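## Task

Using the blue marking gauge, scribe one single line at least 20 cm long beside the board's curved edge, keeping it at the gauge's preset distance from that edge the whole way, and put no other marks anywhere on the board. Afterwards set the gauge down on the bench so it rests motionless, away from both the board and the bench dogs. Nothing may count as finished if it stays in place only because the robot holds it. At the end, release everything and withdraw the grippers.

## Robot and tools

Robot: two 7-joint arms, left_arm and right_arm, each with a parallel gripper. The names are labels only and do not mean a side of any picture. left_arm is mounted on the +y side.

Frame: every printed pose uses one world frame. Its origin lies on the table surface midway between the arms, +x runs out across the table, +z points up. Reported hand positions carry some error, larger when an arm is stretched far.

Tool execute_actions, argument actions: a list holding zero or one item. An empty list just reports the current state (look). A move item is {"rows": [...], "steps": n}: rows holds 1 to 15 rows, steps is 1 to 15 (default 15), each step lasts 1/30 s and uses one row; if rows run out, the final row keeps being applied. A wait item is {"steps": n} alone, n up to 300; it returns once n steps have passed since the previous result, and your reply time is part of that count. Optional pictures (true/false) chooses whether camera images come back. A refused call moves nothing.

Each row is one flat list of 18 numbers covering both arms, even when only one arm should move: left_arm's 7 joint targets, then its gripper position, then its gripper speed; then the same 9 for right_arm. Joint numbers are absolute target angles in radians (not offsets), in this order with these stated ranges: waist -69.115..69.115, shoulder -2.250..2.250, upper arm roll -69.115..69.115, elbow -2.580..2.580, forearm roll -69.115..69.115, wrist pitch -2.100..2.100, wrist roll -69.115..69.115. True limits may differ by up to 0.013 rad. A target more than 0.013 rad beyond a limit and further out than the current angle gets the call refused; a target past the real limit is clipped there, and the message "joint sent to its limit" may appear (possibly about an earlier still-running move). Missing that message does not prove there is room left.

Gripper numbers are absolute and lie in [-1, 1]. Position: +1 fully open (85 mm), 0 about 41 mm, pads touch near -0.8, -1 closes until blocked. Speed: -1 about 20 mm/s, 0 about 85, +1 about 150. Grip force is not settable; a full close squeezes roughly 190-235 N per pad. For a firm grip hold position at -1; for a gentle grip open first and then command slightly narrower than the object; to release, command wider than the object. Once stopped, fingers ignore changes smaller than 0.01 but may re-close by themselves (never past the request) if the object slips or yields. To leave a gripper unchanged, repeat its previous two numbers; 0 is a real command. The gripper's fingers point along its +z axis and close along its y axis. The reported hand point sits between the closed pads; fingertips extend about 19 mm past it closed and 6 mm open, and closing pushes them about 13 mm further out, so keep clearance above surfaces.

Motion: joints are speed and acceleration limited and arrive together; reversing a command halts them together; big moves may not be finished when the result returns. Per step the sent target stays within 0.304 rad of the measured angle (waist, shoulder, upper arm roll, elbow) or 0.266 rad (other three), and targets implying more than 70 mm of hand travel are scaled back. Between calls the arms keep heading for the last row until they stall or a step is HELD.

Result lines: left_arm/right_arm give end_effector_position (metres) and end_effector_quat_wxyz. Joint positions and Joint velocities list each arm's joints in column order (rad, rad/s). Joint torques follow the same order and have offsets and noise. position_measured_pct is about 50 minus 50 times the actual gripper position: 0 open; stopping below 90 short of the request means something is held or blocking; near 90 or above means pads met (empty or a very thin item). "joint command not followed" means a clearance check altered or blocked joint targets; HELD marks steps whose row was partly or fully not sent. MOTOR HOT warns from 60 °C; at 75 °C an OVER-TEMPERATURE FAULT lets that arm sag until it cools. A TORQUE FAULT happens when contact torque reaches a load limit (48.6 N m for the first four joints, 30.6 N m for the last three; held weight counts): the arm halts 10 s and drops the rest of the call.

Tool zoom_image: camera is "cam_left_wrist" or "cam_right_wrist"; region is [x0, y0, x1, y1] in pixels of that camera's latest 504x504 image, origin top-left, at most 504 by 504. It returns an enlarged view.

Tool finished_scene: argument scene is the current scene's number; it ends the scene permanently and reports success. Replying with no tool call ends everything.

Cameras: cam_left_wrist and cam_right_wrist ride on the wrists; their poses derive from joint readings, with pinhole+radial calibration (K, D, T_world_to_cam given) accurate to about 0.5% focal, 1.5 px centre, 0.5 degrees and 2.5 mm pose.

Avoid: knocking anything off the table, dropping or slipping the gauge, pressing hard into the board or bench, collisions between the arms, and leaving the gauge supported by a gripper. Loose objects may occasionally get nudged by an outside push. Smooth, efficient motion is preferred.

Each tool is called in YAML: its name, and indented under it one key for each argument.

## Session

execute_actions:
  actions: []

Scene clock: 0.00 s of 4800.00 s.
left_arm: end_effector_position=(+0.2264, +0.2637, +0.2968) position_measured_pct=0.0 end_effector_quat_wxyz=(-0.193, +0.810, +0.551, +0.049) | right_arm: end_effector_position=(+0.7885, +0.2608, +0.1154) position_measured_pct=0.0 end_effector_quat_wxyz=(-0.298, +0.741, -0.017, +0.601)
Joint positions: left_arm=[ 0.162  0.075  0.375  1.898 -0.326  1.457  0.087] | right_arm=[-0.67   1.567  0.642  0.632  2.361  0.39   1.118]
Joint velocities: left_arm=[-0.001 -0.002 -0.    -0.    -0.     0.    -0.   ] | right_arm=[ 0.001  0.    -0.001 -0.001 -0.     0.001 -0.   ]
Joint torques (N m, as the joint torque sensors report them, + toward a larger angle): no reading
Motor temperatures (°C, as the motors report them): left_arm=[29 22 30 29 32 35 36] | right_arm=[27 27 25 28 32 33 40]

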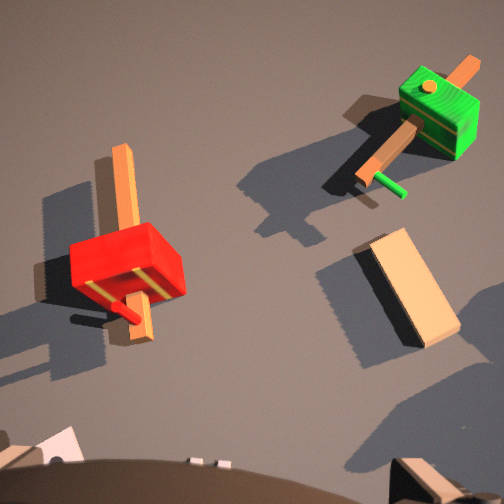

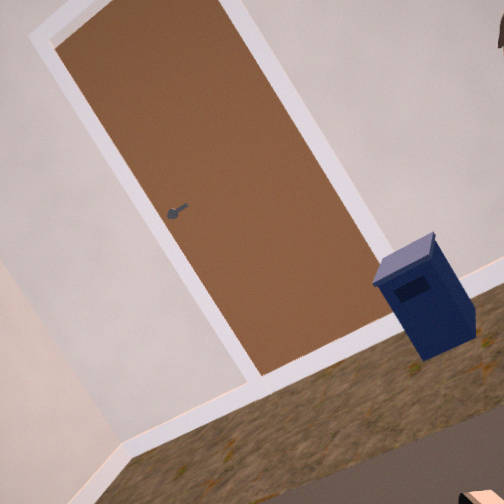

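execute_actions:
  actions:
    - {"rows":[[0,0.3,0,1.1,0,1.74,0,1,0,0,0.3,0,1.1,0,1.74,0,1,0]]}
  pictures: false

execute_actions:
  actions:
    - {"steps":200}

Scene clock: 2.97 s of 4800.00 s.
left_arm: end_effector_position=(+0.3001, +0.3039, +0.3395) position_measured_pct=0.0 end_effector_quat_wxyz=(-0.116, +0.661, +0.734, -0.104) | right_arm: end_effector_position=(+0.8711, +0.0536, +0.2024) position_measured_pct=0.0 end_effector_quat_wxyz=(-0.349, +0.650, -0.299, +0.605)
Joint positions: left_arm=[ 0.02   0.272  0.043  1.473 -0.042  1.708  0.009] | right_arm=[-0.489  1.382  0.462  0.812  2.204  0.547  0.961]
Joint velocities: left_arm=[-0.106  0.144 -0.236 -1.027  0.243  0.184 -0.055] | right_arm=[ 0.424 -0.423 -0.419  0.417 -0.369  0.368 -0.368]
Joint torques (N m, as the joint torque sensors report them, + toward a larger angle): left_arm=[  0.48 -15.5    2.07  -7.88  -0.09   0.66   0.58] | right_arm=[ -0.52 -29.66   4.99  -8.71  -0.14   2.77  -0.33]
Motor temperatures (°C, as the motors report them): left_arm=[29 22 30 29 32 35 36] | right_arm=[27 27 25 28 32 33 40]
Steps of this call (steps 1 to 74: nothing new was sent; steps 75 to 89: all 15 steps of this action). Readings (joint positions | what the end effector reports):
75: left_arm=[0.162 0.076 0.374 1.897 -0.325 1.458 0.087] | right_arm=[-0.668 1.565 0.641 0.633 2.360 0.391 1.117] | left_arm position_measured_pct=0.0 | right_arm position_measured_pct=0.0
76: left_arm=[0.158 0.081 0.370 1.891 -0.320 1.463 0.085] | right_arm=[-0.664 1.559 0.635 0.639 2.357 0.394 1.113] | left_arm position_measured_pct=0.0 | right_arm position_measured_pct=0.0
78: left_arm=[0.142 0.104 0.345 1.863 -0.297 1.486 0.078] | right_arm=[-0.640 1.533 0.609 0.663 2.336 0.415 1.092] | left_arm position_measured_pct=0.0 | right_arm position_measured_pct=0.0
82: left_arm=[0.081 0.190 0.224 1.741 -0.190 1.590 0.045] | right_arm=[-0.586 1.478 0.557 0.716 2.288 0.463 1.045] | left_arm position_measured_pct=0.0 | right_arm position_measured_pct=0.0
89: the state above

Scene clock: 9.63 s of 4800.00 s.
left_arm: end_effector_position=(+0.4059, +0.3276, +0.4289) position_measured_pct=0.0 end_effector_quat_wxyz=(+0.001, +0.648, +0.761, +0.001) | right_arm: end_effector_position=(+0.3993, -0.2377, +0.4289) position_measured_pct=0.0 end_effector_quat_wxyz=(+0.001, +0.636, +0.772, +0.001)
Joint positions: left_arm=[ 0.    0.3   0.    1.1   0.    1.74 -0.  ] | right_arm=[-0.    0.3  -0.    1.1   0.    1.74 -0.  ]
Joint velocities: left_arm=[-0.001  0.    -0.    -0.    -0.    -0.001  0.001] | right_arm=[ 0.    -0.     0.001 -0.     0.001  0.    -0.001]
Joint torques (N m, as the joint torque sensors report them, + toward a larger angle): left_arm=[  0.31 -15.35   0.55  -8.98  -0.16   0.02  -0.09] | right_arm=[ -0.15 -14.62   0.3   -8.6   -0.18   0.38  -0.15]
Motor temperatures (°C, as the motors report them): left_arm=[29 22 30 29 32 35 36] | right_arm=[27 27 25 28 32 33 40]
Steps of this call (steps 1 to 105: the robot went on to your last target; steps 106 to 165: nothing new was sent; then 1.17 s passed at rest). Readings (joint positions | what the end effector reports):
1: left_arm=[0.017 0.276 0.037 1.439 -0.035 1.713 0.008] | right_arm=[-0.475 1.368 0.448 0.826 2.192 0.559 0.949] | left_arm position_measured_pct=0.0 | right_arm position_measured_pct=0.0
2: left_arm=[0.014 0.280 0.031 1.406 -0.029 1.718 0.007] | right_arm=[-0.461 1.353 0.433 0.839 2.179 0.572 0.936] | left_arm position_measured_pct=0.0 | right_arm position_measured_pct=0.0
4: left_arm=[0.011 0.285 0.023 1.339 -0.021 1.724 0.005] | right_arm=[-0.431 1.325 0.404 0.865 2.154 0.597 0.911] | left_arm position_measured_pct=0.0 | right_arm position_measured_pct=0.0
8: left_arm=[0.005 0.293 0.010 1.209 -0.010 1.732 0.002] | right_arm=[-0.371 1.265 0.345 0.910 2.102 0.649 0.858] | left_arm position_measured_pct=0.0 | right_arm position_measured_pct=0.0
165: the state above
All arms were judged still, so your last target was given up. Only a new action makes them travel on or press farther. Fingers that are still opening or closing keep moving.
camera_calibration (this result's frames):
cam_left_wrist: T_world_to_cam=[[0.972223, 0.234052, 0.00153398, -0.480382], [0.233666, -0.970201, -0.0641091, 0.30779], [-0.0135166, 0.0626868, -0.997942, 0.560023], [0, 0, 0, 1]] pos_world=[0.402688, 0.375947, 0.579339]
cam_right_wrist: T_world_to_cam=[[0.989913, 0.141656, -0.00260394, -0.351795], [0.141399, -0.98894, -0.0447742, -0.20591], [-0.00891769, 0.0439544, -0.998994, 0.592296], [0, 0, 0, 1]] pos_world=[0.382643, -0.179833, 0.581564]

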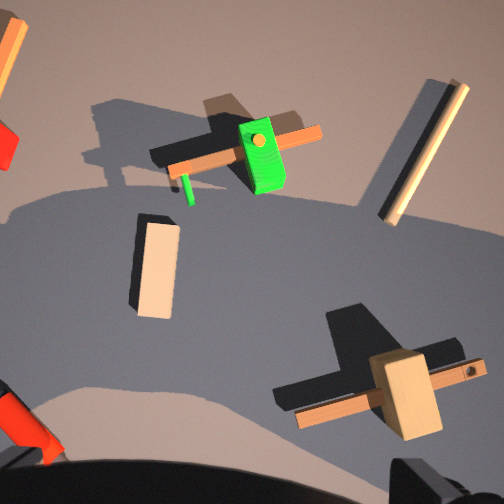

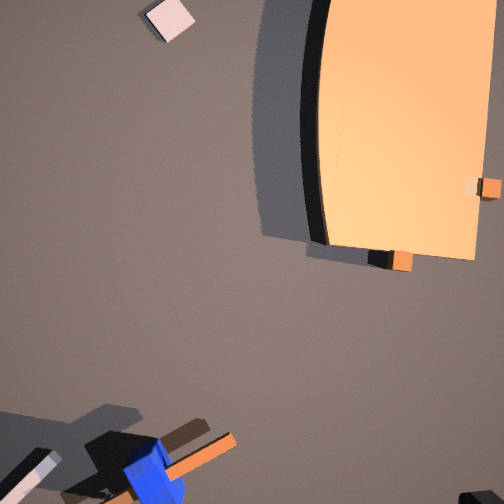

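execute_actions:
  actions:
    - {"rows":[[0.7,0.5,0,0.8,0,1.84,0.5,1,0,0.4,0.3,0,1.1,0,1.74,0,1,0]]}
  pictures: false

execute_actions:
  actions:
    - {"steps":45}

Scene clock: 12.43 s of 4800.00 s.
left_arm: end_effector_position=(+0.4482, +0.1759, +0.4289) position_measured_pct=0.0 end_effector_quat_wxyz=(+0.001, +0.666, +0.746, +0.001) | right_arm: end_effector_position=(+0.3941, -0.3870, +0.4287) position_measured_pct=0.0 end_effector_quat_wxyz=(+0.001, +0.758, +0.652, +0.000)
Joint positions: left_arm=[ 0.331  0.444 -0.001  0.884 -0.     1.812  0.283] | right_arm=[ 0.344  0.3    0.001  1.1    0.001  1.74  -0.   ]
Joint velocities: left_arm=[ 0.805  0.176  0.002 -0.27   0.001  0.09   0.682] | right_arm=[ 0.617 -0.003  0.022  0.001  0.01   0.001 -0.001]
Joint torques (N m, as the joint torque sensors report them, + toward a larger angle): left_arm=[  0.28 -19.25   1.    -8.95  -0.01  -0.32   0.29] | right_arm=[ -2.19 -14.97  -0.93  -8.36  -0.79   0.18  -0.11]
Motor temperatures (°C, as the motors report them): left_arm=[29 22 30 29 32 35 36] | right_arm=[27 27 25 28 32 33 40]
Steps of this call (steps 1 to 69: nothing new was sent; steps 70 to 84: all 15 steps of this action). Readings (joint positions | what the end effector reports):
70: left_arm=[0.002 0.301 -0.000 1.099 -0.000 1.740 0.001] | right_arm=[0.002 0.300 -0.000 1.100 -0.000 1.740 0.000] | left_arm position_measured_pct=0.0 | right_arm position_measured_pct=0.0
71: left_arm=[0.009 0.306 -0.001 1.093 -0.001 1.742 0.005] | right_arm=[0.009 0.300 -0.001 1.100 -0.001 1.740 0.000] | left_arm position_measured_pct=0.0 | right_arm position_measured_pct=0.0
73: left_arm=[0.039 0.326 -0.002 1.066 -0.001 1.751 0.028] | right_arm=[0.039 0.300 -0.003 1.100 -0.001 1.740 0.000] | left_arm position_measured_pct=0.0 | right_arm position_measured_pct=0.0
77: left_arm=[0.143 0.384 -0.001 0.978 -0.000 1.780 0.118] | right_arm=[0.150 0.300 -0.001 1.100 -0.000 1.740 -0.000] | left_arm position_measured_pct=0.0 | right_arm position_measured_pct=0.0
84: the state above

Scene clock: 13.93 s of 4800.00 s.
left_arm: end_effector_position=(+0.3934, +0.0018, +0.4269) position_measured_pct=0.0 end_effector_quat_wxyz=(+0.001, +0.721, +0.693, +0.000) | right_arm: end_effector_position=(+0.3883, -0.4103, +0.4289) position_measured_pct=0.0 end_effector_quat_wxyz=(+0.001, +0.776, +0.630, +0.001)
Joint positions: left_arm=[0.7  0.5  0.   0.8  0.   1.84 0.5 ] | right_arm=[ 0.4   0.3  -0.    1.1   0.    1.74 -0.  ]
Joint velocities: left_arm=[-0.    -0.003 -0.     0.     0.     0.001 -0.   ] | right_arm=[ 0.    -0.001 -0.001  0.001 -0.     0.001  0.   ]
Joint torques (N m, as the joint torque sensors report them, + toward a larger angle): left_arm=[  0.34 -18.77   0.71  -8.72  -0.13  -0.18  -0.01] | right_arm=[ -0.13 -14.99   0.29  -8.58  -0.17   0.32  -0.27]
Motor temperatures (°C, as the motors report them): left_arm=[29 22 30 29 32 35 36] | right_arm=[27 27 25 28 32 33 40]
Steps of this call (steps 1 to 45: the robot went on to your last target). Readings (joint positions | what the end effector reports):
1: left_arm=[0.358 0.450 -0.001 0.875 -0.000 1.815 0.305] | right_arm=[0.362 0.300 0.002 1.100 0.001 1.740 -0.000] | left_arm position_measured_pct=0.0 | right_arm position_measured_pct=0.0
2: left_arm=[0.385 0.455 -0.001 0.868 -0.000 1.817 0.325] | right_arm=[0.376 0.300 0.002 1.100 0.001 1.740 -0.000] | left_arm position_measured_pct=0.0 | right_arm position_measured_pct=0.0
4: left_arm=[0.438 0.464 -0.001 0.855 -0.000 1.821 0.359] | right_arm=[0.390 0.300 0.002 1.100 0.001 1.740 -0.000] | left_arm position_measured_pct=0.0 | right_arm position_measured_pct=0.0
8: left_arm=[0.545 0.479 -0.000 0.832 -0.000 1.829 0.417] | right_arm=[0.396 0.300 0.000 1.100 0.000 1.740 -0.000] | left_arm position_measured_pct=0.0 | right_arm position_measured_pct=0.0
45: the state above
All arms were judged still, so your last target was given up. Only a new action makes them travel on or press farther. Fingers that are still opening or closing keep moving.
camera_calibration (this result's frames):
cam_left_wrist: T_world_to_cam=[[0.999342, 0.0362372, 0.00128116, -0.40213], [0.0362456, -0.997332, -0.0633648, 0.0719599], [-0.00101843, 0.0633696, -0.99799, 0.573323], [0, 0, 0, 1]] pos_world=[0.399841, 0.0500087, 0.577245]
cam_right_wrist: T_world_to_cam=[[0.966933, -0.255016, -0.00260391, -0.470281], [-0.254874, -0.965937, -0.0447742, -0.211742], [0.00890293, 0.0439574, -0.998994, 0.592866], [0, 0, 0, 1]] pos_world=[0.395485, -0.350519, 0.581564]

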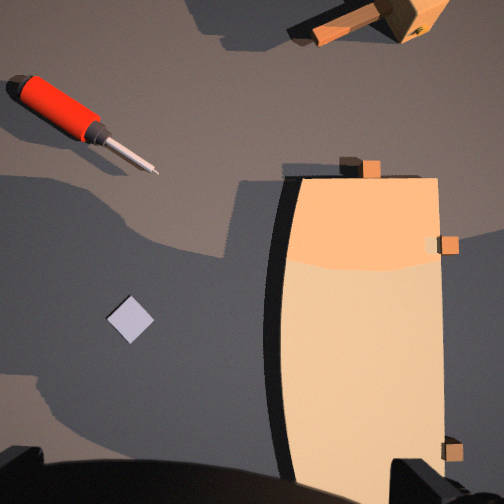

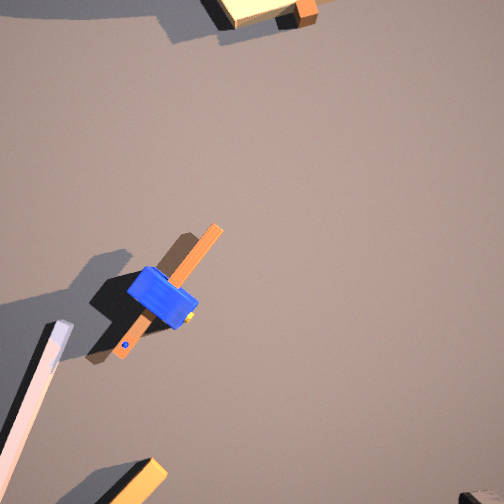

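zoom_image:
  camera: "cam_right_wrist"
  region: [60,200,260,400]

Region (60, 200, 260, 400) of cam_right_wrist's 504x504 image, scaled by 2.520.

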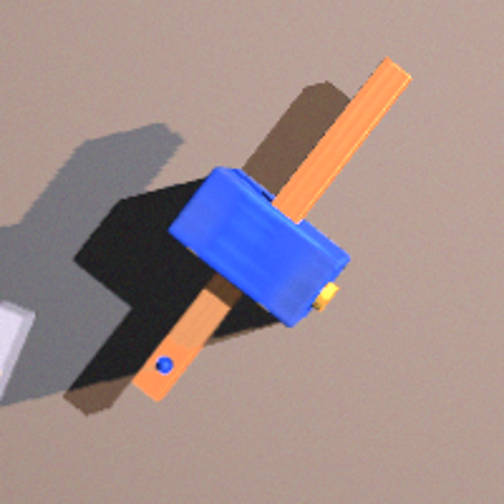

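execute_actions:
  actions:
    - {"rows":[[0,0.3,0,1.1,0,1.74,0,1,0,0.55,0.9,0,0.9,0,1.9,0,1,0]]}
  pictures: false

execute_actions:
  actions:
    - {"steps":50}

zoom_image:
  camera: "cam_left_wrist"
  region: [140,80,340,280]

Scene clock: 19.83 s of 4800.00 s.
left_arm: end_effector_position=(+0.4136, +0.1655, +0.4296) position_measured_pct=0.0 end_effector_quat_wxyz=(+0.001, +0.704, +0.710, +0.000) | right_arm: end_effector_position=(+0.4083, -0.4702, +0.3088) position_measured_pct=0.0 end_effector_quat_wxyz=(-0.135, +0.800, +0.576, -0.097)
Joint positions: left_arm=[0.365 0.356 0.    1.017 0.    1.767 0.215] | right_arm=[ 0.516  0.667  0.     0.943  0.     1.865 -0.   ]
Joint velocities: left_arm=[-0.847 -0.182 -0.002  0.283 -0.001 -0.096 -0.71 ] | right_arm=[ 0.13   0.877 -0.001 -0.171 -0.001  0.138  0.   ]
Joint torques (N m, as the joint torque sensors report them, + toward a larger angle): left_arm=[  0.23 -16.31   0.91  -8.37   0.01  -0.25   0.25] | right_arm=[ -0.07 -20.75   0.69  -7.27  -0.39   1.08  -0.2 ]
Motor temperatures (°C, as the motors report them): left_arm=[29 22 30 29 32 35 36] | right_arm=[27 27 25 28 32 33 40]
Steps of this call (steps 1 to 90: nothing new was sent; then 2.40 s passed at rest; steps 91 to 105: all 15 steps of this action). Readings (joint positions | what the end effector reports):
91: left_arm=[0.699 0.499 0.000 0.801 0.000 1.840 0.499] | right_arm=[0.401 0.301 -0.000 1.099 -0.000 1.741 0.000] | left_arm position_measured_pct=0.0 | right_arm position_measured_pct=0.0
92: left_arm=[0.692 0.495 0.001 0.807 0.001 1.838 0.495] | right_arm=[0.404 0.308 -0.001 1.095 -0.001 1.744 0.000] | left_arm position_measured_pct=0.0 | right_arm position_measured_pct=0.0
94: left_arm=[0.662 0.475 0.002 0.834 0.002 1.829 0.472] | right_arm=[0.419 0.338 -0.001 1.076 -0.001 1.758 0.000] | left_arm position_measured_pct=0.0 | right_arm position_measured_pct=0.0
98: left_arm=[0.558 0.417 0.001 0.921 0.000 1.800 0.383] | right_arm=[0.469 0.455 -0.000 1.009 0.000 1.811 -0.000] | left_arm position_measured_pct=0.0 | right_arm position_measured_pct=0.0
105: the state above

Scene clock: 21.50 s of 4800.00 s.
left_arm: end_effector_position=(+0.4059, +0.3276, +0.4289) position_measured_pct=0.0 end_effector_quat_wxyz=(+0.001, +0.648, +0.761, +0.001) | right_arm: end_effector_position=(+0.4006, -0.4845, +0.2109) position_measured_pct=0.0 end_effector_quat_wxyz=(-0.226, +0.789, +0.548, -0.157)
Joint positions: left_arm=[ 0.    0.3   0.    1.1   0.    1.74 -0.  ] | right_arm=[ 0.55  0.9   0.    0.9  -0.    1.9  -0.  ]
Joint velocities: left_arm=[ 0.    -0.    -0.     0.     0.    -0.001 -0.001] | right_arm=[-0.     0.001  0.    -0.     0.001  0.     0.   ]
Joint torques (N m, as the joint torque sensors report them, + toward a larger angle): left_arm=[  0.22 -16.14   0.77  -8.57  -0.38  -0.29   0.35] | right_arm=[ -0.02 -22.97   0.73  -6.91  -0.16   1.91  -0.11]
Motor temperatures (°C, as the motors report them): left_arm=[29 22 30 29 32 35 36] | right_arm=[27 27 25 28 32 33 40]
Steps of this call (steps 1 to 30: the robot went on to your last target; steps 31 to 50: nothing new was sent). Readings (joint positions | what the end effector reports):
1: left_arm=[0.337 0.351 0.000 1.026 0.000 1.764 0.192] | right_arm=[0.520 0.696 0.000 0.938 0.000 1.869 -0.000] | left_arm position_measured_pct=0.0 | right_arm position_measured_pct=0.0
2: left_arm=[0.308 0.345 0.000 1.034 0.000 1.762 0.171] | right_arm=[0.524 0.725 0.000 0.932 0.000 1.874 -0.000] | left_arm position_measured_pct=0.0 | right_arm position_measured_pct=0.0
4: left_arm=[0.251 0.336 0.000 1.048 0.000 1.757 0.135] | right_arm=[0.533 0.783 0.000 0.921 0.000 1.882 -0.000] | left_arm position_measured_pct=0.0 | right_arm position_measured_pct=0.0
8: left_arm=[0.136 0.320 0.000 1.072 0.000 1.749 0.072] | right_arm=[0.546 0.872 0.000 0.906 0.000 1.896 -0.000] | left_arm position_measured_pct=0.0 | right_arm position_measured_pct=0.0
50: the state above
All arms were judged still, so your last target was given up. Only a new action makes them travel on or press farther. Fingers that are still opening or closing keep moving.
camera_calibration (this result's frames):
cam_left_wrist: T_world_to_cam=[[0.972223, 0.234052, 0.00153405, -0.480382], [0.233666, -0.970201, -0.0641092, 0.30779], [-0.0135165, 0.0626869, -0.997942, 0.560023], [0, 0, 0, 1]] pos_world=[0.402688, 0.375947, 0.579339]
cam_right_wrist: T_world_to_cam=[[0.773722, -0.342924, -0.532689, -0.354964], [-0.411296, -0.91144, -0.0106524, -0.208157], [-0.481861, 0.227335, -0.846244, 0.631454], [0, 0, 0, 1]] pos_world=[0.493302, -0.454999, 0.343061]

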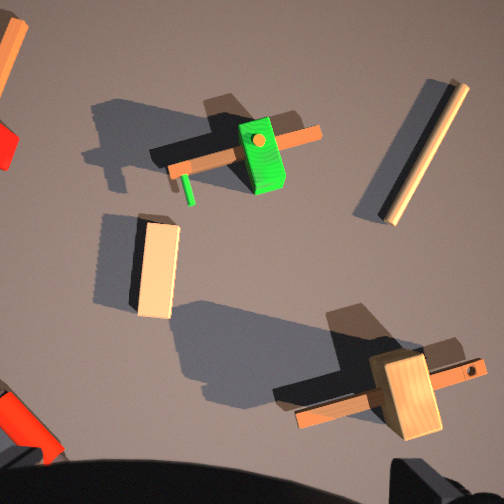

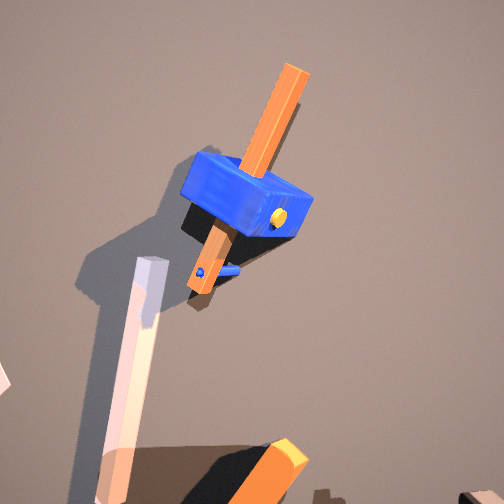

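Region (140, 80, 340, 280) of cam_left_wrist's 504x504 image, scaled by 2.520.

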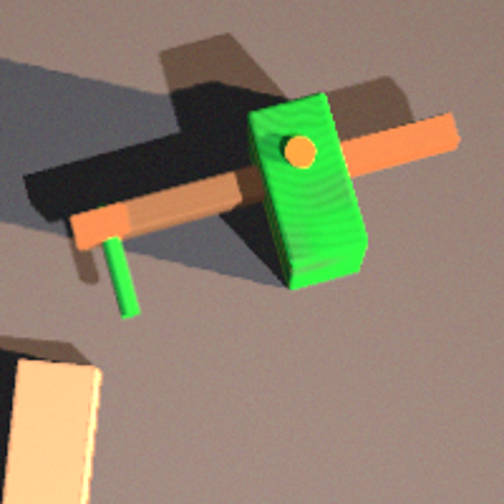

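execute_actions:
  actions:
    - {"rows":[[0,0.3,0,1.1,0,1.74,0,1,0,0.178,0.411,0,1.935,0,0.796,-0.958,0,0]]}
  pictures: false

execute_actions:
  actions:
    - {"steps":70}

execute_actions:
  actions:
    - {"rows":[[0,0.3,0,1.1,0,1.74,0,1,0,0.178,0.618,0,2.03,0,0.493,-0.958,0,0]]}
  pictures: false

execute_actions:
  actions:
    - {"steps":20}
  pictures: false

execute_actions:
  actions:
    - {"rows":[[0,0.3,0,1.1,0,1.74,0,1,0,0.178,0.618,0,2.03,0,0.493,-0.958,-1,0]]}

Scene clock: 29.70 s of 4800.00 s.
left_arm: end_effector_position=(+0.4059, +0.3276, +0.4289) position_measured_pct=0.0 end_effector_quat_wxyz=(+0.001, +0.648, +0.761, +0.001) | right_arm: end_effector_position=(+0.4106, -0.3514, +0.2654) position_measured_pct=36.9 end_effector_quat_wxyz=(-0.076, +0.826, +0.550, -0.098)
Joint positions: left_arm=[ 0.    0.3   0.    1.1   0.    1.74 -0.  ] | right_arm=[ 0.261  0.543 -0.001  1.279 -0.     1.569 -0.329]
Joint velocities: left_arm=[ 0.    -0.    -0.     0.    -0.    -0.    -0.001] | right_arm=[-0.506 -0.802 -0.012  1.286 -0.006 -1.134 -1.139]
Joint torques (N m, as the joint torque sensors report them, + toward a larger angle): left_arm=[  0.21 -15.57   0.68  -9.13  -0.21  -0.27   0.35] | right_arm=[  1.73 -14.51   1.22  -5.69   0.02   0.9   -0.39]
Motor temperatures (°C, as the motors report them): left_arm=[29 23 30 29 32 35 36] | right_arm=[27 28 25 28 32 33 40]
Steps of this call (steps 1 to 90: nothing new was sent; then 4.70 s passed at rest; steps 91 to 105: all 15 steps of this action). Readings (joint positions | what the end effector reports):
91: left_arm=[-0.000 0.300 0.000 1.100 0.000 1.740 -0.000] | right_arm=[0.549 0.899 0.000 0.901 0.000 1.899 -0.001] | left_arm position_measured_pct=0.0 | right_arm position_measured_pct=0.0
92: left_arm=[0.000 0.300 0.000 1.100 0.000 1.740 -0.000] | right_arm=[0.542 0.892 0.002 0.908 0.001 1.894 -0.005] | left_arm position_measured_pct=0.0 | right_arm position_measured_pct=0.8
94: left_arm=[-0.000 0.300 0.000 1.100 0.000 1.740 -0.000] | right_arm=[0.513 0.862 0.003 0.936 0.002 1.871 -0.028] | left_arm position_measured_pct=0.0 | right_arm position_measured_pct=4.8
98: left_arm=[-0.000 0.300 0.000 1.100 0.000 1.740 -0.000] | right_arm=[0.411 0.758 0.000 1.037 -0.000 1.782 -0.117] | left_arm position_measured_pct=0.0 | right_arm position_measured_pct=16.3
105: the state above

Scene clock: 32.03 s of 4800.00 s.
left_arm: end_effector_position=(+0.4059, +0.3276, +0.4289) position_measured_pct=0.0 end_effector_quat_wxyz=(+0.001, +0.648, +0.761, +0.001) | right_arm: end_effector_position=(+0.3609, -0.3156, +0.1392) position_measured_pct=49.6 end_effector_quat_wxyz=(-0.000, +0.951, +0.309, -0.000)
Joint positions: left_arm=[-0.    0.3   0.    1.1   0.    1.74 -0.  ] | right_arm=[ 0.178  0.411  0.     1.935  0.     0.796 -0.958]
Joint velocities: left_arm=[-0.001  0.    -0.     0.    -0.    -0.001  0.001] | right_arm=[ 0.     0.    -0.001  0.002 -0.001 -0.    -0.001]
Joint torques (N m, as the joint torque sensors report them, + toward a larger angle): left_arm=[  0.32 -15.88   0.38  -8.74   0.01  -0.37   0.18] | right_arm=[ -0.02 -14.39   0.56  -5.92  -0.2    0.15  -0.16]
Motor temperatures (°C, as the motors report them): left_arm=[29 23 30 29 32 35 36] | right_arm=[27 28 25 28 32 33 40]
Steps of this call (steps 1 to 45: the robot went on to your last target; steps 46 to 70: nothing new was sent). Readings (joint positions | what the end effector reports):
1: left_arm=[0.000 0.300 0.000 1.100 0.000 1.740 -0.000] | right_arm=[0.245 0.518 -0.001 1.322 -0.001 1.530 -0.368] | left_arm position_measured_pct=0.0 | right_arm position_measured_pct=40.1
2: left_arm=[-0.000 0.300 0.000 1.100 0.000 1.740 -0.000] | right_arm=[0.232 0.497 -0.001 1.366 -0.001 1.492 -0.407] | left_arm position_measured_pct=0.0 | right_arm position_measured_pct=42.9
4: left_arm=[-0.000 0.300 0.000 1.100 -0.000 1.740 0.000] | right_arm=[0.213 0.465 -0.001 1.454 -0.001 1.414 -0.485] | left_arm position_measured_pct=0.0 | right_arm position_measured_pct=47.6
8: left_arm=[0.000 0.300 0.000 1.100 0.000 1.740 -0.000] | right_arm=[0.192 0.434 -0.001 1.620 -0.000 1.267 -0.631] | left_arm position_measured_pct=0.0 | right_arm position_measured_pct=49.6
70: the state above
All arms were judged still, so your last target was given up. Only a new action makes them travel on or press farther. Fingers that are still opening or closing keep moving.
camera_calibration (this result's frames):
cam_left_wrist: T_world_to_cam=[[0.972223, 0.234052, 0.00153403, -0.480383], [0.233667, -0.970201, -0.0641091, 0.30779], [-0.0135166, 0.0626868, -0.997942, 0.560023], [0, 0, 0, 1]] pos_world=[0.402688, 0.375947, 0.579339]
cam_right_wrist: T_world_to_cam=[[0.545448, -0.838133, -0.00440894, -0.452045], [-0.837423, -0.544752, -0.04435, 0.202873], [0.0347694, 0.0278828, -0.999006, 0.285147], [0, 0, 0, 1]] pos_world=[0.406543, -0.276309, 0.291868]

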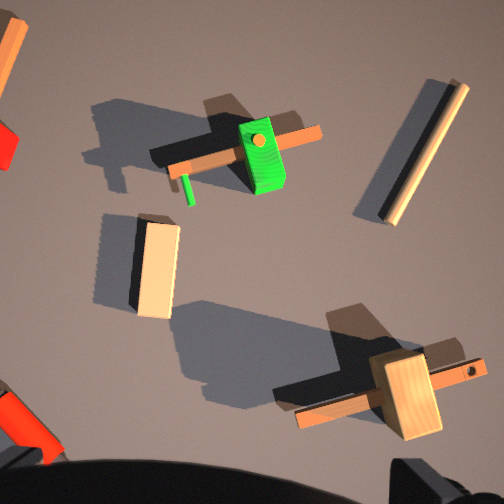

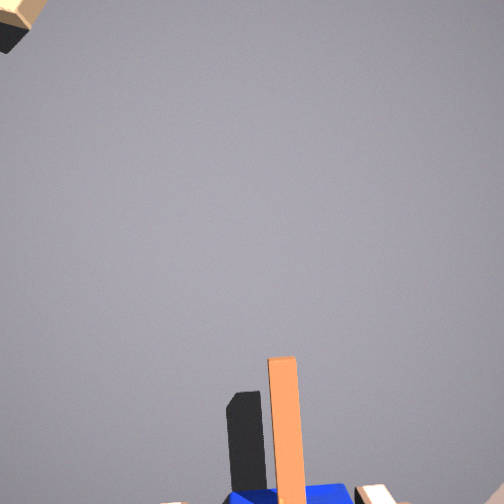

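Scene clock: 32.53 s of 4800.00 s.
left_arm: end_effector_position=(+0.4059, +0.3276, +0.4289) position_measured_pct=0.0 end_effector_quat_wxyz=(+0.001, +0.648, +0.761, +0.001) | right_arm: end_effector_position=(+0.3626, -0.3156, +0.0417) position_measured_pct=49.6 end_effector_quat_wxyz=(+0.001, +0.951, +0.309, +0.003)
Joint positions: left_arm=[-0.    0.3   0.    1.1   0.    1.74 -0.  ] | right_arm=[ 0.178  0.613 -0.     2.03  -0.     0.494 -0.958]
Joint velocities: left_arm=[-0. -0. -0. -0. -0.  0.  0.] | right_arm=[-0.     0.042  0.003  0.004  0.    -0.016 -0.   ]
Joint torques (N m, as the joint torque sensors report them, + toward a larger angle): left_arm=[  0.33 -15.34   0.54  -8.3   -0.17  -0.39  -0.11] | right_arm=[  0.02 -16.42   0.25  -3.68  -0.11   0.41  -0.06]
Motor temperatures (°C, as the motors report them): left_arm=[29 23 30 29 32 35 36] | right_arm=[27 28 25 28 32 33 40]
Steps of this call (steps 1 to 15: all 15 steps of this action). Readings (joint positions | what the end effector reports):
1: left_arm=[-0.000 0.300 -0.000 1.100 -0.000 1.740 -0.000] | right_arm=[0.178 0.412 0.000 1.935 -0.000 0.795 -0.958] | left_arm position_measured_pct=0.0 | right_arm position_measured_pct=49.6
2: left_arm=[0.000 0.300 0.000 1.100 0.000 1.740 0.000] | right_arm=[0.178 0.419 0.000 1.937 -0.000 0.788 -0.958] | left_arm position_measured_pct=0.0 | right_arm position_measured_pct=49.6
4: left_arm=[-0.000 0.300 0.000 1.100 0.000 1.740 -0.000] | right_arm=[0.178 0.449 0.000 1.950 -0.000 0.754 -0.958] | left_arm position_measured_pct=0.0 | right_arm position_measured_pct=49.6
8: left_arm=[0.000 0.300 0.000 1.100 0.000 1.740 -0.000] | right_arm=[0.178 0.548 -0.000 1.996 -0.000 0.610 -0.958] | left_arm position_measured_pct=0.0 | right_arm position_measured_pct=49.6
15: the state above

Scene clock: 33.20 s of 4800.00 s.
left_arm: end_effector_position=(+0.4059, +0.3276, +0.4289) position_measured_pct=0.0 end_effector_quat_wxyz=(+0.001, +0.648, +0.761, +0.001) | right_arm: end_effector_position=(+0.3613, -0.3156, +0.0396) position_measured_pct=49.6 end_effector_quat_wxyz=(+0.000, +0.951, +0.309, +0.000)
Joint positions: left_arm=[ 0.    0.3   0.    1.1   0.    1.74 -0.  ] | right_arm=[ 0.178  0.618  0.     2.03   0.     0.493 -0.958]
Joint velocities: left_arm=[-0.001 -0.001  0.     0.    -0.     0.     0.   ] | right_arm=[ 0.     0.     0.001 -0.002  0.    -0.     0.   ]
Joint torques (N m, as the joint torque sensors report them, + toward a larger angle): left_arm=[  0.47 -15.42   0.71  -8.26  -0.29  -0.1   -0.32] | right_arm=[ -0.1  -15.78   0.67  -3.79  -0.34   0.23  -0.06]
Motor temperatures (°C, as the motors report them): left_arm=[29 23 30 29 32 35 36] | right_arm=[27 28 25 28 32 33 40]
Steps of this call (steps 1 to 15: the robot went on to your last target; steps 16 to 20: nothing new was sent). Readings (joint positions | what the end effector reports):
1: left_arm=[0.000 0.300 0.000 1.100 -0.000 1.740 -0.000] | right_arm=[0.178 0.614 -0.000 2.030 0.000 0.493 -0.958] | left_arm position_measured_pct=0.0 | right_arm position_measured_pct=49.6
2: left_arm=[0.000 0.300 0.000 1.100 0.000 1.740 -0.000] | right_arm=[0.178 0.615 -0.000 2.030 0.000 0.493 -0.958] | left_arm position_measured_pct=0.0 | right_arm position_measured_pct=49.6
4: left_arm=[0.000 0.300 0.000 1.100 0.000 1.740 0.000] | right_arm=[0.178 0.616 -0.000 2.030 0.000 0.493 -0.958] | left_arm position_measured_pct=0.0 | right_arm position_measured_pct=49.6
8: left_arm=[0.000 0.300 0.000 1.100 0.000 1.740 0.000] | right_arm=[0.178 0.618 -0.000 2.030 0.000 0.493 -0.958] | left_arm position_measured_pct=0.0 | right_arm position_measured_pct=49.6
20: the state above
All arms were judged still, so your last target was given up. Only a new action makes them travel on or press farther. Fingers that are still opening or closing keep moving.

Scene clock: 33.70 s of 4800.00 s.
left_arm: end_effector_position=(+0.4059, +0.3276, +0.4289) position_measured_pct=0.0 end_effector_quat_wxyz=(+0.001, +0.648, +0.761, +0.001) | right_arm: end_effector_position=(+0.3614, -0.3157, +0.0398) position_measured_pct=82.5 end_effector_quat_wxyz=(+0.000, +0.951, +0.309, +0.000)
Joint positions: left_arm=[ 0.    0.3   0.    1.1   0.    1.74 -0.  ] | right_arm=[ 0.178  0.617  0.     2.03   0.     0.493 -0.958]
Joint velocities: left_arm=[-0.001 -0.001  0.     0.    -0.     0.    -0.001] | right_arm=[ 0.001 -0.002  0.001  0.001  0.     0.001  0.   ]
Joint torques (N m, as the joint torque sensors report them, + toward a larger angle): left_arm=[  0.37 -15.62   0.26  -8.53  -0.11  -0.34   0.17] | right_arm=[  0.14 -15.37   0.45  -3.73  -0.24   0.04  -0.21]
Motor temperatures (°C, as the motors report them): left_arm=[29 23 30 29 32 35 36] | right_arm=[27 28 25 28 32 33 40]
Steps of this call (steps 1 to 15: all 15 steps of this action). Readings (joint positions | what the end effector reports):
1: left_arm=[-0.000 0.300 0.000 1.100 0.000 1.740 -0.000] | right_arm=[0.178 0.618 0.000 2.030 0.000 0.493 -0.958] | left_arm position_measured_pct=0.0 | right_arm position_measured_pct=49.6
2: left_arm=[-0.000 0.300 -0.000 1.100 0.000 1.740 -0.000] | right_arm=[0.178 0.618 0.000 2.030 0.000 0.493 -0.958] | left_arm position_measured_pct=0.0 | right_arm position_measured_pct=50.4
4: left_arm=[0.000 0.300 0.000 1.100 0.000 1.740 -0.000] | right_arm=[0.178 0.618 0.000 2.030 0.000 0.493 -0.958] | left_arm position_measured_pct=0.0 | right_arm position_measured_pct=54.4
8: left_arm=[0.000 0.300 0.000 1.100 -0.000 1.740 0.000] | right_arm=[0.178 0.618 0.000 2.030 0.000 0.493 -0.958] | left_arm position_measured_pct=0.0 | right_arm position_measured_pct=65.9
15: the state above
camera_calibration (this result's frames):
cam_left_wrist: T_world_to_cam=[[0.972223, 0.234052, 0.00153413, -0.480382], [0.233666, -0.970201, -0.0641091, 0.30779], [-0.0135164, 0.0626868, -0.997942, 0.560023], [0, 0, 0, 1]] pos_world=[0.402688, 0.375947, 0.579339]
cam_right_wrist: T_world_to_cam=[[0.545383, -0.838179, -0.00370394, -0.452785], [-0.837413, -0.544684, -0.0453715, 0.198884], [0.0360119, 0.0278465, -0.998963, 0.185368], [0, 0, 0, 1]] pos_world=[0.406814, -0.276348, 0.192523]

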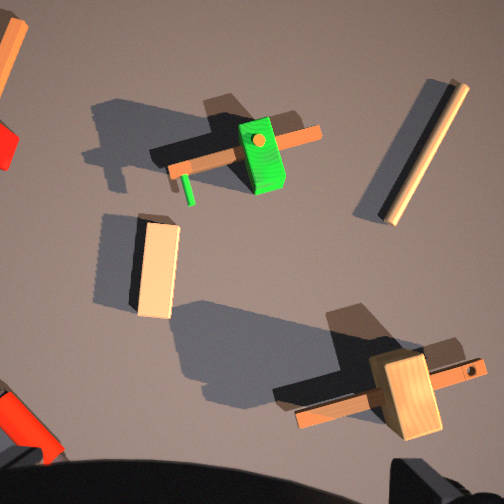

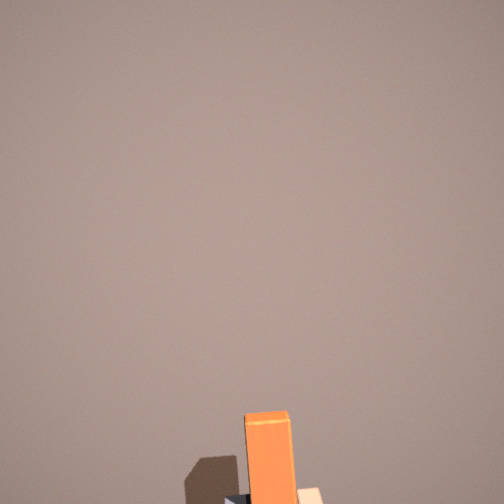

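execute_actions:
  actions:
    - {"rows":[[0,-0.76,0,1.258,0,1.073,-3.1416,1,0,0.178,-0.6,0,1.33,0,0.841,-0.958,-1,0]]}
  pictures: false

execute_actions:
  actions:
    - {"steps":60}
  pictures: false

execute_actions:
  actions:
    - {"rows":[[1.731,-0.76,0,1.258,0,1.073,-3.1416,1,0,-1.377,-0.6,0,1.33,0,0.841,-3.1416,-1,0]]}
  pictures: false

execute_actions:
  actions:
    - {"steps":100}

Scene clock: 38.90 s of 4800.00 s.
left_arm: end_effector_position=(+0.3968, +0.3261, +0.5659) position_measured_pct=0.0 end_effector_quat_wxyz=(+0.143, +0.731, +0.625, +0.235) | right_arm: end_effector_position=(+0.4727, -0.3139, +0.2037) position_measured_pct=82.9 end_effector_quat_wxyz=(+0.043, +0.941, +0.306, +0.140)
Joint positions: left_arm=[-0.    -0.066 -0.     1.227  0.     1.423 -0.317] | right_arm=[ 0.178  0.372 -0.     1.789  0.     0.686 -0.958]
Joint velocities: left_arm=[ 0.    -0.799  0.     0.097 -0.    -0.707 -0.706] | right_arm=[-0.    -0.528 -0.    -0.535 -0.     0.302  0.001]
Joint torques (N m, as the joint torque sensors report them, + toward a larger angle): left_arm=[ 0.52 -9.04  0.48 -9.18 -0.07 -1.12  0.35] | right_arm=[  0.22 -16.39   0.44  -7.77  -0.13  -0.48  -0.17]
Motor temperatures (°C, as the motors report them): left_arm=[29 23 30 29 32 35 36] | right_arm=[27 28 25 28 32 33 40]
Steps of this call (steps 1 to 15: the robot went on to your last target; steps 16 to 90: nothing new was sent; then 1.70 s passed at rest; steps 91 to 105: all 15 steps of this action). Readings (joint positions | what the end effector reports):
91: left_arm=[-0.000 0.299 -0.000 1.101 0.000 1.739 -0.001] | right_arm=[0.178 0.616 0.000 2.029 0.000 0.494 -0.958] | left_arm position_measured_pct=0.0 | right_arm position_measured_pct=82.9
92: left_arm=[-0.000 0.292 -0.000 1.104 0.000 1.734 -0.005] | right_arm=[0.178 0.610 0.000 2.025 0.000 0.499 -0.958] | left_arm position_measured_pct=0.0 | right_arm position_measured_pct=82.9
94: left_arm=[-0.000 0.262 -0.000 1.119 0.000 1.711 -0.028] | right_arm=[0.178 0.580 -0.000 1.999 -0.000 0.523 -0.958] | left_arm position_measured_pct=0.0 | right_arm position_measured_pct=82.9
98: left_arm=[-0.000 0.141 -0.000 1.175 -0.000 1.608 -0.132] | right_arm=[0.178 0.501 -0.000 1.919 0.000 0.591 -0.958] | left_arm position_measured_pct=0.0 | right_arm position_measured_pct=82.9
105: the state above

Scene clock: 40.90 s of 4800.00 s.
left_arm: end_effector_position=(+0.1462, +0.2857, +0.8659) position_measured_pct=0.0 end_effector_quat_wxyz=(-0.316, +0.675, -0.211, +0.633) | right_arm: end_effector_position=(+0.2521, -0.3173, +0.8661) position_measured_pct=82.9 end_effector_quat_wxyz=(+0.208, +0.673, +0.219, +0.676)
Joint positions: left_arm=[ 0.    -0.76   0.     1.258  0.     1.073 -2.337] | right_arm=[ 0.178 -0.599  0.     1.33  -0.     0.841 -0.958]
Joint velocities: left_arm=[ 0.    -0.001  0.    -0.     0.     0.001 -1.219] | right_arm=[ 0.    -0.007 -0.001 -0.001  0.001 -0.    -0.003]
Joint torques (N m, as the joint torque sensors report them, + toward a larger angle): left_arm=[ 0.14  6.92 -0.05 -7.42 -0.32 -2.94 -0.12] | right_arm=[ 0.21  2.65 -0.02 -9.41 -0.14 -2.83 -0.15]
Motor temperatures (°C, as the motors report them): left_arm=[29 23 30 29 32 35 36] | right_arm=[27 28 25 28 32 33 40]
Steps of this call (steps 1 to 60: the robot went on to your last target). Readings (joint positions | what the end effector reports):
1: left_arm=[-0.000 -0.092 -0.000 1.230 0.000 1.399 -0.340] | right_arm=[0.178 0.355 -0.000 1.772 0.000 0.696 -0.958] | left_arm position_measured_pct=0.0 | right_arm position_measured_pct=82.9
2: left_arm=[-0.000 -0.118 -0.000 1.232 0.000 1.377 -0.363] | right_arm=[0.178 0.337 -0.000 1.754 0.000 0.705 -0.958] | left_arm position_measured_pct=0.0 | right_arm position_measured_pct=82.9
4: left_arm=[-0.000 -0.168 -0.000 1.237 0.000 1.332 -0.407] | right_arm=[0.178 0.303 -0.000 1.719 0.000 0.721 -0.958] | left_arm position_measured_pct=0.0 | right_arm position_measured_pct=82.9
8: left_arm=[-0.000 -0.265 -0.000 1.243 0.000 1.252 -0.493] | right_arm=[0.178 0.236 -0.000 1.652 0.000 0.747 -0.958] | left_arm position_measured_pct=0.0 | right_arm position_measured_pct=82.9
60: the state above

Scene clock: 41.40 s of 4800.00 s.
left_arm: end_effector_position=(+0.1291, +0.2082, +0.8660) position_measured_pct=0.0 end_effector_quat_wxyz=(-0.343, +0.489, -0.511, +0.619) | right_arm: end_effector_position=(+0.2326, -0.1923, +0.8662) position_measured_pct=82.9 end_effector_quat_wxyz=(-0.082, +0.665, +0.241, +0.702)
Joint positions: left_arm=[ 0.461 -0.76   0.     1.258  0.     1.073 -2.884] | right_arm=[-0.271 -0.6    0.     1.33   0.     0.841 -1.34 ]
Joint velocities: left_arm=[ 1.326 -0.002 -0.    -0.    -0.    -0.001 -1.164] | right_arm=[-1.211 -0.001 -0.001 -0.     0.    -0.    -1.062]
Joint torques (N m, as the joint torque sensors report them, + toward a larger angle): left_arm=[ 0.57  7.43  0.07 -6.65 -0.29 -2.93  0.3 ] | right_arm=[-0.22  2.5  -0.08 -9.14 -0.1  -2.95 -0.2 ]
Motor temperatures (°C, as the motors report them): left_arm=[29 23 30 29 32 35 36] | right_arm=[27 28 25 28 32 33 40]
Steps of this call (steps 1 to 15: all 15 steps of this action). Readings (joint positions | what the end effector reports):
1: left_arm=[0.001 -0.760 0.000 1.258 -0.000 1.073 -2.377] | right_arm=[0.176 -0.600 0.000 1.330 0.000 0.841 -0.959] | left_arm position_measured_pct=0.0 | right_arm position_measured_pct=82.9
2: left_arm=[0.007 -0.760 0.000 1.258 -0.000 1.073 -2.418] | right_arm=[0.168 -0.600 0.000 1.330 0.000 0.841 -0.963] | left_arm position_measured_pct=0.0 | right_arm position_measured_pct=82.9
4: left_arm=[0.035 -0.760 0.000 1.258 -0.000 1.073 -2.487] | right_arm=[0.137 -0.600 0.001 1.330 0.000 0.841 -0.986] | left_arm position_measured_pct=0.0 | right_arm position_measured_pct=82.9
8: left_arm=[0.154 -0.760 0.000 1.258 -0.000 1.073 -2.617] | right_arm=[0.011 -0.600 0.001 1.330 0.000 0.841 -1.092] | left_arm position_measured_pct=0.0 | right_arm position_measured_pct=82.9
15: the state above

Scene clock: 44.73 s of 4800.00 s.
left_arm: end_effector_position=(-0.0520, +0.1113, +0.8659) position_measured_pct=0.0 end_effector_quat_wxyz=(-0.000, +0.000, +0.707, -0.707) | right_arm: end_effector_position=(-0.0070, -0.0135, +0.8663) position_measured_pct=82.9 end_effector_quat_wxyz=(+0.707, -0.707, +0.000, -0.000)
Joint positions: left_arm=[ 1.731 -0.76   0.     1.258  0.     1.073 -3.142] | right_arm=[-1.377 -0.6    0.     1.33   0.     0.841 -3.142]
Joint velocities: left_arm=[-0.001 -0.     0.    -0.    -0.     0.001 -0.001] | right_arm=[ 0.     0.    -0.    -0.002  0.001 -0.     0.001]
Joint torques (N m, as the joint torque sensors report them, + toward a larger angle): left_arm=[ 0.3   6.94  0.12 -7.15 -0.31 -3.4   0.29] | right_arm=[ 0.21  2.68  0.02 -9.   -0.13 -2.88  0.1 ]
Motor temperatures (°C, as the motors report them): left_arm=[29 23 30 29 32 35 36] | right_arm=[27 28 25 28 32 33 40]
Steps of this call (steps 1 to 75: the robot went on to your last target; steps 76 to 100: nothing new was sent). Readings (joint positions | what the end effector reports):
1: left_arm=[0.506 -0.760 0.000 1.258 0.000 1.073 -2.923] | right_arm=[-0.311 -0.600 0.000 1.330 0.000 0.841 -1.376] | left_arm position_measured_pct=0.0 | right_arm position_measured_pct=82.9
2: left_arm=[0.550 -0.760 0.000 1.258 0.000 1.073 -2.961] | right_arm=[-0.352 -0.600 0.000 1.330 0.000 0.841 -1.412] | left_arm position_measured_pct=0.0 | right_arm position_measured_pct=82.9
4: left_arm=[0.639 -0.760 0.000 1.258 0.000 1.073 -3.026] | right_arm=[-0.433 -0.600 0.000 1.330 0.000 0.841 -1.483] | left_arm position_measured_pct=0.0 | right_arm position_measured_pct=82.9
8: left_arm=[0.817 -0.760 0.000 1.258 0.000 1.073 -3.100] | right_arm=[-0.595 -0.600 0.000 1.330 0.000 0.841 -1.625] | left_arm position_measured_pct=0.0 | right_arm position_measured_pct=82.9
100: the state above
All arms were judged still, so your last target was given up. Only a new action makes them travel on or press farther. Fingers that are still opening or closing keep moving.
camera_calibration (this result's frames):
cam_left_wrist: T_world_to_cam=[[-0.0761482, 0.000163295, -0.997097, 0.850993], [0.995026, -0.064404, -0.0760006, 0.182052], [-0.0642294, -0.997924, 0.00474177, 0.25064], [0, 0, 0, 1]] pos_world=[-0.100246, 0.261706, 0.86117]
cam_right_wrist: T_world_to_cam=[[-0.0513031, 0.00400722, -0.998675, 0.873555], [-0.99766, 0.0450444, 0.0514317, 0.0154756], [0.0451908, 0.998977, 0.00168693, 0.162153], [0, 0, 0, 1]] pos_world=[0.0529277, -0.166185, 0.871328]

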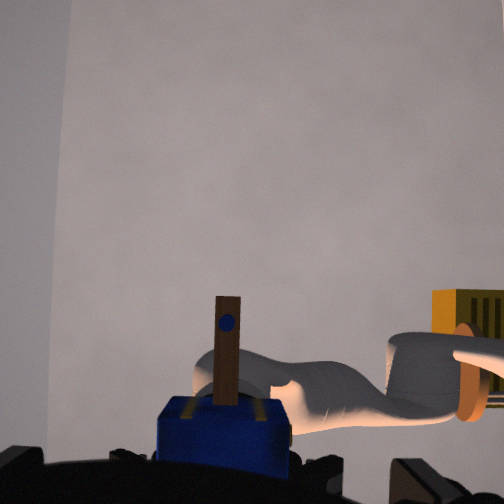

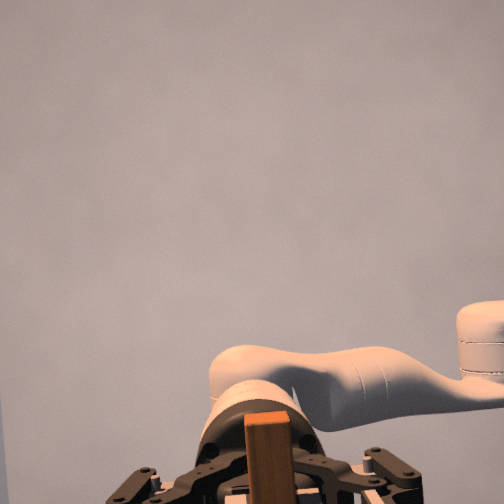

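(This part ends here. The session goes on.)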